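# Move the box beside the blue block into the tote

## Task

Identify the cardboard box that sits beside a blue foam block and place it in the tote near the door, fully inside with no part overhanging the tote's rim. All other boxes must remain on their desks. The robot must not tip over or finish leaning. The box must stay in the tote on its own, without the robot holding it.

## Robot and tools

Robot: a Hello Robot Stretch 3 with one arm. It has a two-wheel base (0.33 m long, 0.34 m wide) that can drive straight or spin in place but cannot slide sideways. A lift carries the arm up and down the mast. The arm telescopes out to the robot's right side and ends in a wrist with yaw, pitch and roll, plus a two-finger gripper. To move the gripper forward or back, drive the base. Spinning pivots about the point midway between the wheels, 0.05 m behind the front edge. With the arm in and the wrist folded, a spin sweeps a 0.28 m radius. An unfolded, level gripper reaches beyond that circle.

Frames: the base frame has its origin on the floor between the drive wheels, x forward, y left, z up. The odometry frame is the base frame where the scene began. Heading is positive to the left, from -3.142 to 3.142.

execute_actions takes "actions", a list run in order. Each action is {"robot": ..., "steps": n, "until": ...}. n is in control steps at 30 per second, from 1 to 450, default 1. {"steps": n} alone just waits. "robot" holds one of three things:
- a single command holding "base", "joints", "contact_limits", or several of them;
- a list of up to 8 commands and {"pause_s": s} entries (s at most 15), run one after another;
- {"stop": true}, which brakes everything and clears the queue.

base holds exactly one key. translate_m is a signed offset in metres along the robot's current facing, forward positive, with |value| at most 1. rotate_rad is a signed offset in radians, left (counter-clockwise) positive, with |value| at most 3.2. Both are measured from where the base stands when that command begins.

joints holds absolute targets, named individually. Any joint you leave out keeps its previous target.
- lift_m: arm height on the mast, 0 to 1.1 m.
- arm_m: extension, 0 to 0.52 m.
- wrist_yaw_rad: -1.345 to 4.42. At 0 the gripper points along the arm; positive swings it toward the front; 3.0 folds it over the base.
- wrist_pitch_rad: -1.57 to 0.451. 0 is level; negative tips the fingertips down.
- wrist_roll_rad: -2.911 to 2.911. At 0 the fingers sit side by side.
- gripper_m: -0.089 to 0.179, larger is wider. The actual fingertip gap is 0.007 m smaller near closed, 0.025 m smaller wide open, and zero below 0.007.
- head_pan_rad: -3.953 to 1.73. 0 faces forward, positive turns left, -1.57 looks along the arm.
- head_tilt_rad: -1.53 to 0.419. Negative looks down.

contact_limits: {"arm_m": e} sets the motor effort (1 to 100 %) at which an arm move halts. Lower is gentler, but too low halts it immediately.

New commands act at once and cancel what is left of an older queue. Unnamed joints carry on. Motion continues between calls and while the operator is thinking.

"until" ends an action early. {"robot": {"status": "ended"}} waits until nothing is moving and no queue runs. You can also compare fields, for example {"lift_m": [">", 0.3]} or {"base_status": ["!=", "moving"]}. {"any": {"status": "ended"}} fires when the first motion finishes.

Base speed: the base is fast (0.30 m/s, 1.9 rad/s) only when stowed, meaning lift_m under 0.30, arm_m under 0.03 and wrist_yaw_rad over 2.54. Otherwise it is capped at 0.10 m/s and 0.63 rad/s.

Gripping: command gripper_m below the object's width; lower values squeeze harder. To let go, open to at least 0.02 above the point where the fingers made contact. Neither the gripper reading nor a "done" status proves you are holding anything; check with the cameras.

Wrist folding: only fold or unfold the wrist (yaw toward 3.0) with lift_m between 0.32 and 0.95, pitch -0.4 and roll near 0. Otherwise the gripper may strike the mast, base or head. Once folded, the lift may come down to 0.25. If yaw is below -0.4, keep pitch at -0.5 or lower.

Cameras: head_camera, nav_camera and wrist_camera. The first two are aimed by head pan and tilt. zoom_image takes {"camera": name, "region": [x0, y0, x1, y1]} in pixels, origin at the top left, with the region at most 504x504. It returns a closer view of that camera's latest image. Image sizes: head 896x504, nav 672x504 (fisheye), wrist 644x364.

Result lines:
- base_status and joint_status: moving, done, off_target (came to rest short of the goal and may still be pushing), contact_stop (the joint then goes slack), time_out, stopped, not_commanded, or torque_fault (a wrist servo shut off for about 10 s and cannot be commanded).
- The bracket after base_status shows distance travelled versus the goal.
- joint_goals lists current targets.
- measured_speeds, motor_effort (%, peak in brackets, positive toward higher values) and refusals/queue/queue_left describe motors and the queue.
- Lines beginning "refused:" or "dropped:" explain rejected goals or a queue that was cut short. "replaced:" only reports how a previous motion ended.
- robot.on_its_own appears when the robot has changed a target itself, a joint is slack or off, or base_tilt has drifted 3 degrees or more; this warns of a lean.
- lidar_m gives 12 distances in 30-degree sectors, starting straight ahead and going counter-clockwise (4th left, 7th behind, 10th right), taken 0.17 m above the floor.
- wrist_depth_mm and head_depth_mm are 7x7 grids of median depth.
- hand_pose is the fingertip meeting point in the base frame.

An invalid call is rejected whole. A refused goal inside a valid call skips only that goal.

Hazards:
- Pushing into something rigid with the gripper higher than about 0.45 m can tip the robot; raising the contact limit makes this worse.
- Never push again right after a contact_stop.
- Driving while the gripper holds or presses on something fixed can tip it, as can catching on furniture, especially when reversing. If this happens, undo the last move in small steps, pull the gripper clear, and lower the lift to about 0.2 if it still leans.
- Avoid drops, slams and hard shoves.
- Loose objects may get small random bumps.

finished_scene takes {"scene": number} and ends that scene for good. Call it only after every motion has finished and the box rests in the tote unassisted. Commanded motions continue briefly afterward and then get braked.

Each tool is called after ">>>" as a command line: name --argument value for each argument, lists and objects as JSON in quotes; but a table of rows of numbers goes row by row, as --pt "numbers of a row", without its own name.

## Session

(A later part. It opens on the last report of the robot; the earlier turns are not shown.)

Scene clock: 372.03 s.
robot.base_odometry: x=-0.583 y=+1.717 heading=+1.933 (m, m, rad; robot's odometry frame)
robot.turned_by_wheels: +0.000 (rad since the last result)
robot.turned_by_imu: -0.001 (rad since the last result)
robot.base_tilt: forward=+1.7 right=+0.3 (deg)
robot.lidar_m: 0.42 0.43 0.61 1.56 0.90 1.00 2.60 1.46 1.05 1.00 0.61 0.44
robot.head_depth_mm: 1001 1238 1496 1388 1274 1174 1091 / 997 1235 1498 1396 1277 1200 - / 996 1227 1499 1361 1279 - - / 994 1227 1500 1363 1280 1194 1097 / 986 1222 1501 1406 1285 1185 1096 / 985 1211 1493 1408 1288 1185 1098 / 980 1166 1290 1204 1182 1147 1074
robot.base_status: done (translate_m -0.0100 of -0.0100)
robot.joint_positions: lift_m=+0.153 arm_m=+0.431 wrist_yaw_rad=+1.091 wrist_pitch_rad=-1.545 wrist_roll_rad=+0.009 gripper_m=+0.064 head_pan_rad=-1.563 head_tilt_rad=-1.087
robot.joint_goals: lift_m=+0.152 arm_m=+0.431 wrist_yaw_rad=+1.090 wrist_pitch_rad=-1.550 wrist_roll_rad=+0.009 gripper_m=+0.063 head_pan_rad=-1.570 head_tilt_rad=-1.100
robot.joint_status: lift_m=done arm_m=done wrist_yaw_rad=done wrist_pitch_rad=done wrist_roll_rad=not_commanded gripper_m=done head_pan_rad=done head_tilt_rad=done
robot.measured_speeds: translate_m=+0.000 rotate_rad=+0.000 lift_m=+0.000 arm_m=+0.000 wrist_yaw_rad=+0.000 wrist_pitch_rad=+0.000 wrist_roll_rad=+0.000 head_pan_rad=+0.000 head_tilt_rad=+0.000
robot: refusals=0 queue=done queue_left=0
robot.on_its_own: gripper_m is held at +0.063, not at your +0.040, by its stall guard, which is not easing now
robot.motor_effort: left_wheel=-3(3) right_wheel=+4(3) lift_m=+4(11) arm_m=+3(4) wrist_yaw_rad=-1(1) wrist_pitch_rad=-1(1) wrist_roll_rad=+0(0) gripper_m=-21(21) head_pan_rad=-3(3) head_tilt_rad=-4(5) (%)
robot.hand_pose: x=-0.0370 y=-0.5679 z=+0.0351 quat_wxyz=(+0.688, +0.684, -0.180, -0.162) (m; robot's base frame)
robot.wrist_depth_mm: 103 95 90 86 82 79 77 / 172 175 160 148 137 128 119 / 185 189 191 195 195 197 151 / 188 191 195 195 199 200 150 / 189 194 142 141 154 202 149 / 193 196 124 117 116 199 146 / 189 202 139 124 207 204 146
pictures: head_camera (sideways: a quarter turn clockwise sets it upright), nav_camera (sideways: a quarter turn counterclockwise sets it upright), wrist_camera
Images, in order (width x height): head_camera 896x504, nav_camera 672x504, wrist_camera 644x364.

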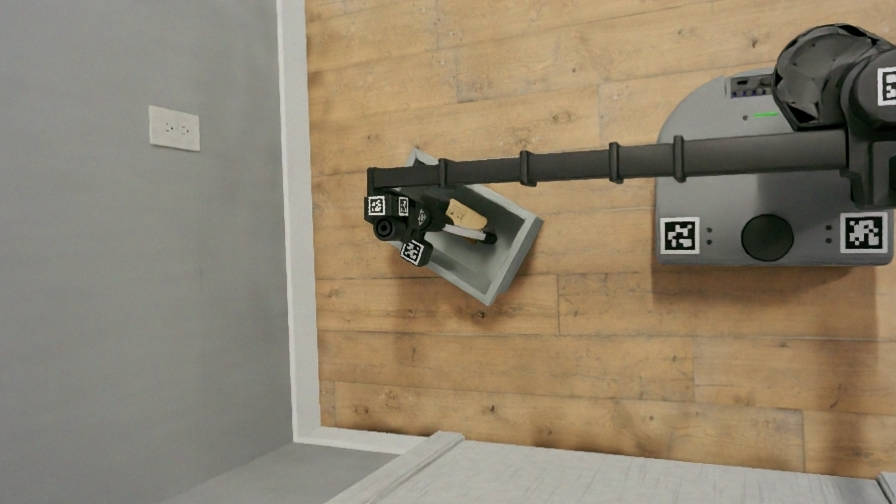

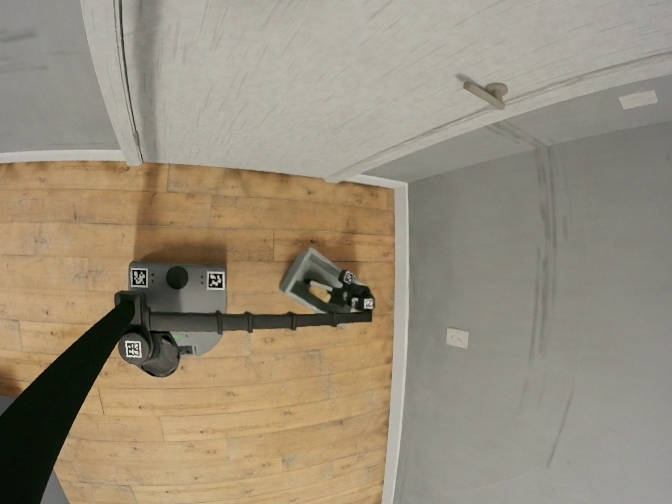

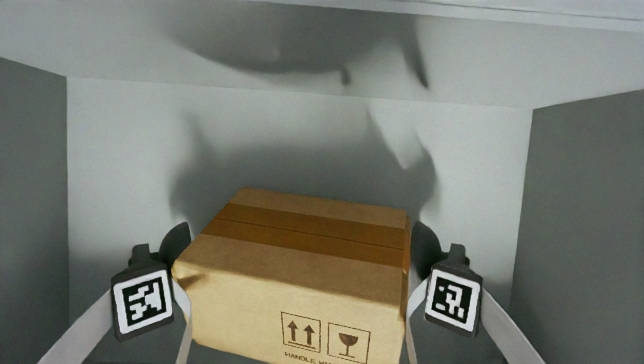

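The box is touching the bottom. Release and lift out.

>>> execute_actions --actions '[{"robot":[{"joints":{"gripper_m":0.14}},{"joints":{"lift_m":0.3}}],"steps":200,"until":{"robot":{"status":"ended"}}}]'

Scene clock: 379.97 s.
robot.base_odometry: x=-0.583 y=+1.717 heading=+1.933 (m, m, rad; robot's odometry frame)
robot.turned_by_wheels: +0.000 (rad since the last result)
robot.turned_by_imu: -0.002 (rad since the last result)
robot.base_tilt: forward=+1.6 right=+0.2 (deg)
robot.lidar_m: 0.42 0.43 0.61 1.56 0.90 1.00 2.60 1.46 1.05 1.00 0.61 0.44
robot.head_depth_mm: 999 1241 1491 1392 1274 1169 - / 1000 1237 1501 1399 1275 1199 - / 995 1231 1475 1372 1277 - - / 991 1222 1498 1361 1281 1192 1092 / 987 1217 1499 1401 1281 1183 1093 / 981 1213 1493 1412 1284 1185 1096 / 978 1168 1289 1200 1181 1147 1078
robot.base_status: done (translate_m -0.0100 of -0.0100)
robot.joint_positions: lift_m=+0.299 arm_m=+0.431 wrist_yaw_rad=+1.091 wrist_pitch_rad=-1.545 wrist_roll_rad=+0.009 gripper_m=+0.140 head_pan_rad=-1.563 head_tilt_rad=-1.087
robot.joint_goals: lift_m=+0.300 arm_m=+0.431 wrist_yaw_rad=+1.090 wrist_pitch_rad=-1.550 wrist_roll_rad=+0.009 gripper_m=+0.140 head_pan_rad=-1.570 head_tilt_rad=-1.100
robot.joint_status: lift_m=done arm_m=done wrist_yaw_rad=done wrist_pitch_rad=done wrist_roll_rad=not_commanded gripper_m=done head_pan_rad=done head_tilt_rad=done
robot.measured_speeds: translate_m=+0.000 rotate_rad=+0.000 lift_m=+0.000 arm_m=+0.000 wrist_yaw_rad=+0.000 wrist_pitch_rad=+0.000 wrist_roll_rad=+0.000 head_pan_rad=+0.000 head_tilt_rad=+0.000
robot: refusals=0 queue=done queue_left=0
robot.motor_effort: left_wheel=-3(3) right_wheel=+3(4) lift_m=+34(37) arm_m=+3(3) wrist_yaw_rad=-1(1) wrist_pitch_rad=-1(1) wrist_roll_rad=+0(0) gripper_m=+0(82) head_pan_rad=-3(4) head_tilt_rad=-4(5) (%)
robot.hand_pose: x=-0.0370 y=-0.5679 z=+0.1811 quat_wxyz=(+0.688, +0.684, -0.180, -0.162) (m; robot's base frame)
robot.wrist_depth_mm: 321 324 325 327 335 336 342 / 323 213 233 220 340 347 345 / 329 263 332 337 333 257 343 / 335 269 334 286 338 255 360 / 339 272 344 345 349 273 363 / 347 315 320 338 347 369 366 / 349 238 235 240 247 263 373
pictures: head_camera (sideways: a quarter turn clockwise sets it upright), nav_camera (sideways: a quarter turn counterclockwise sets it upright), wrist_camera
Images, in order (width x height): head_camera 896x504, nav_camera 672x504, wrist_camera 644x364.

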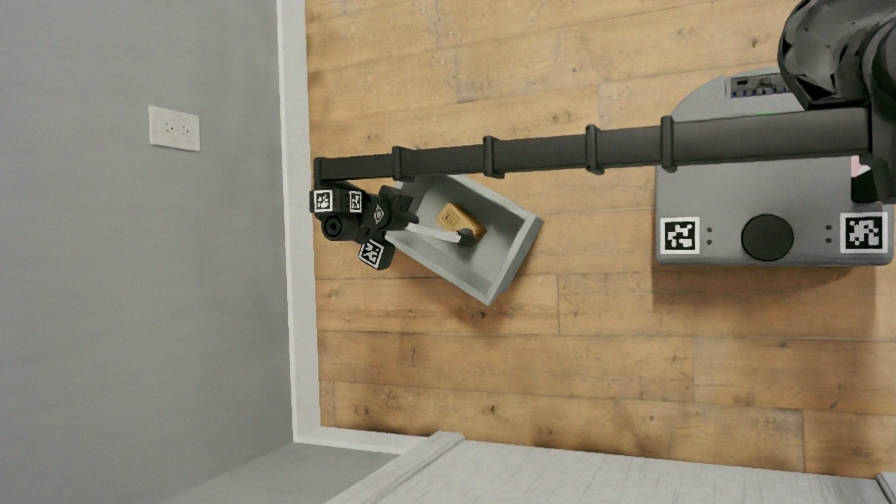

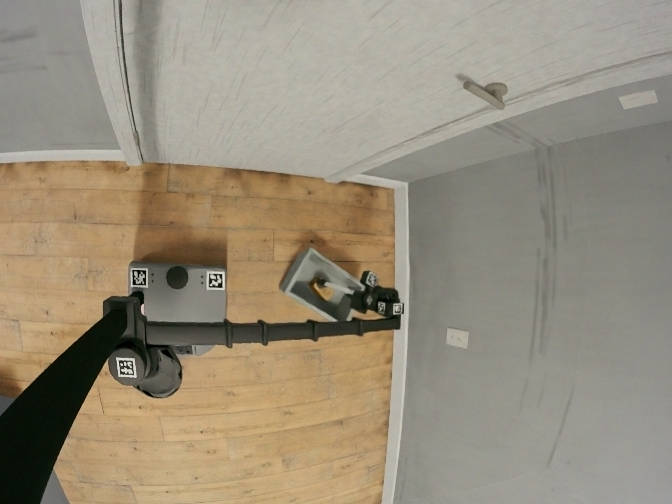

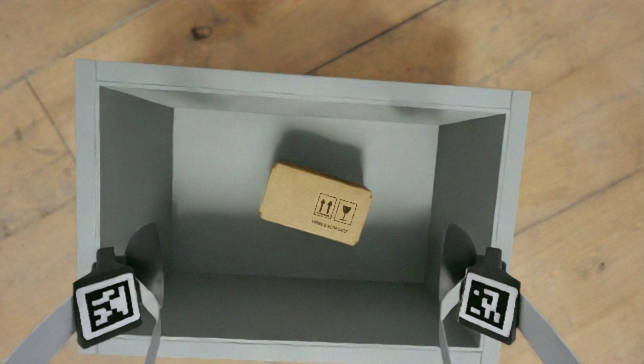

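>>> finished_scene --scene 1

The scene is finished: the task was done.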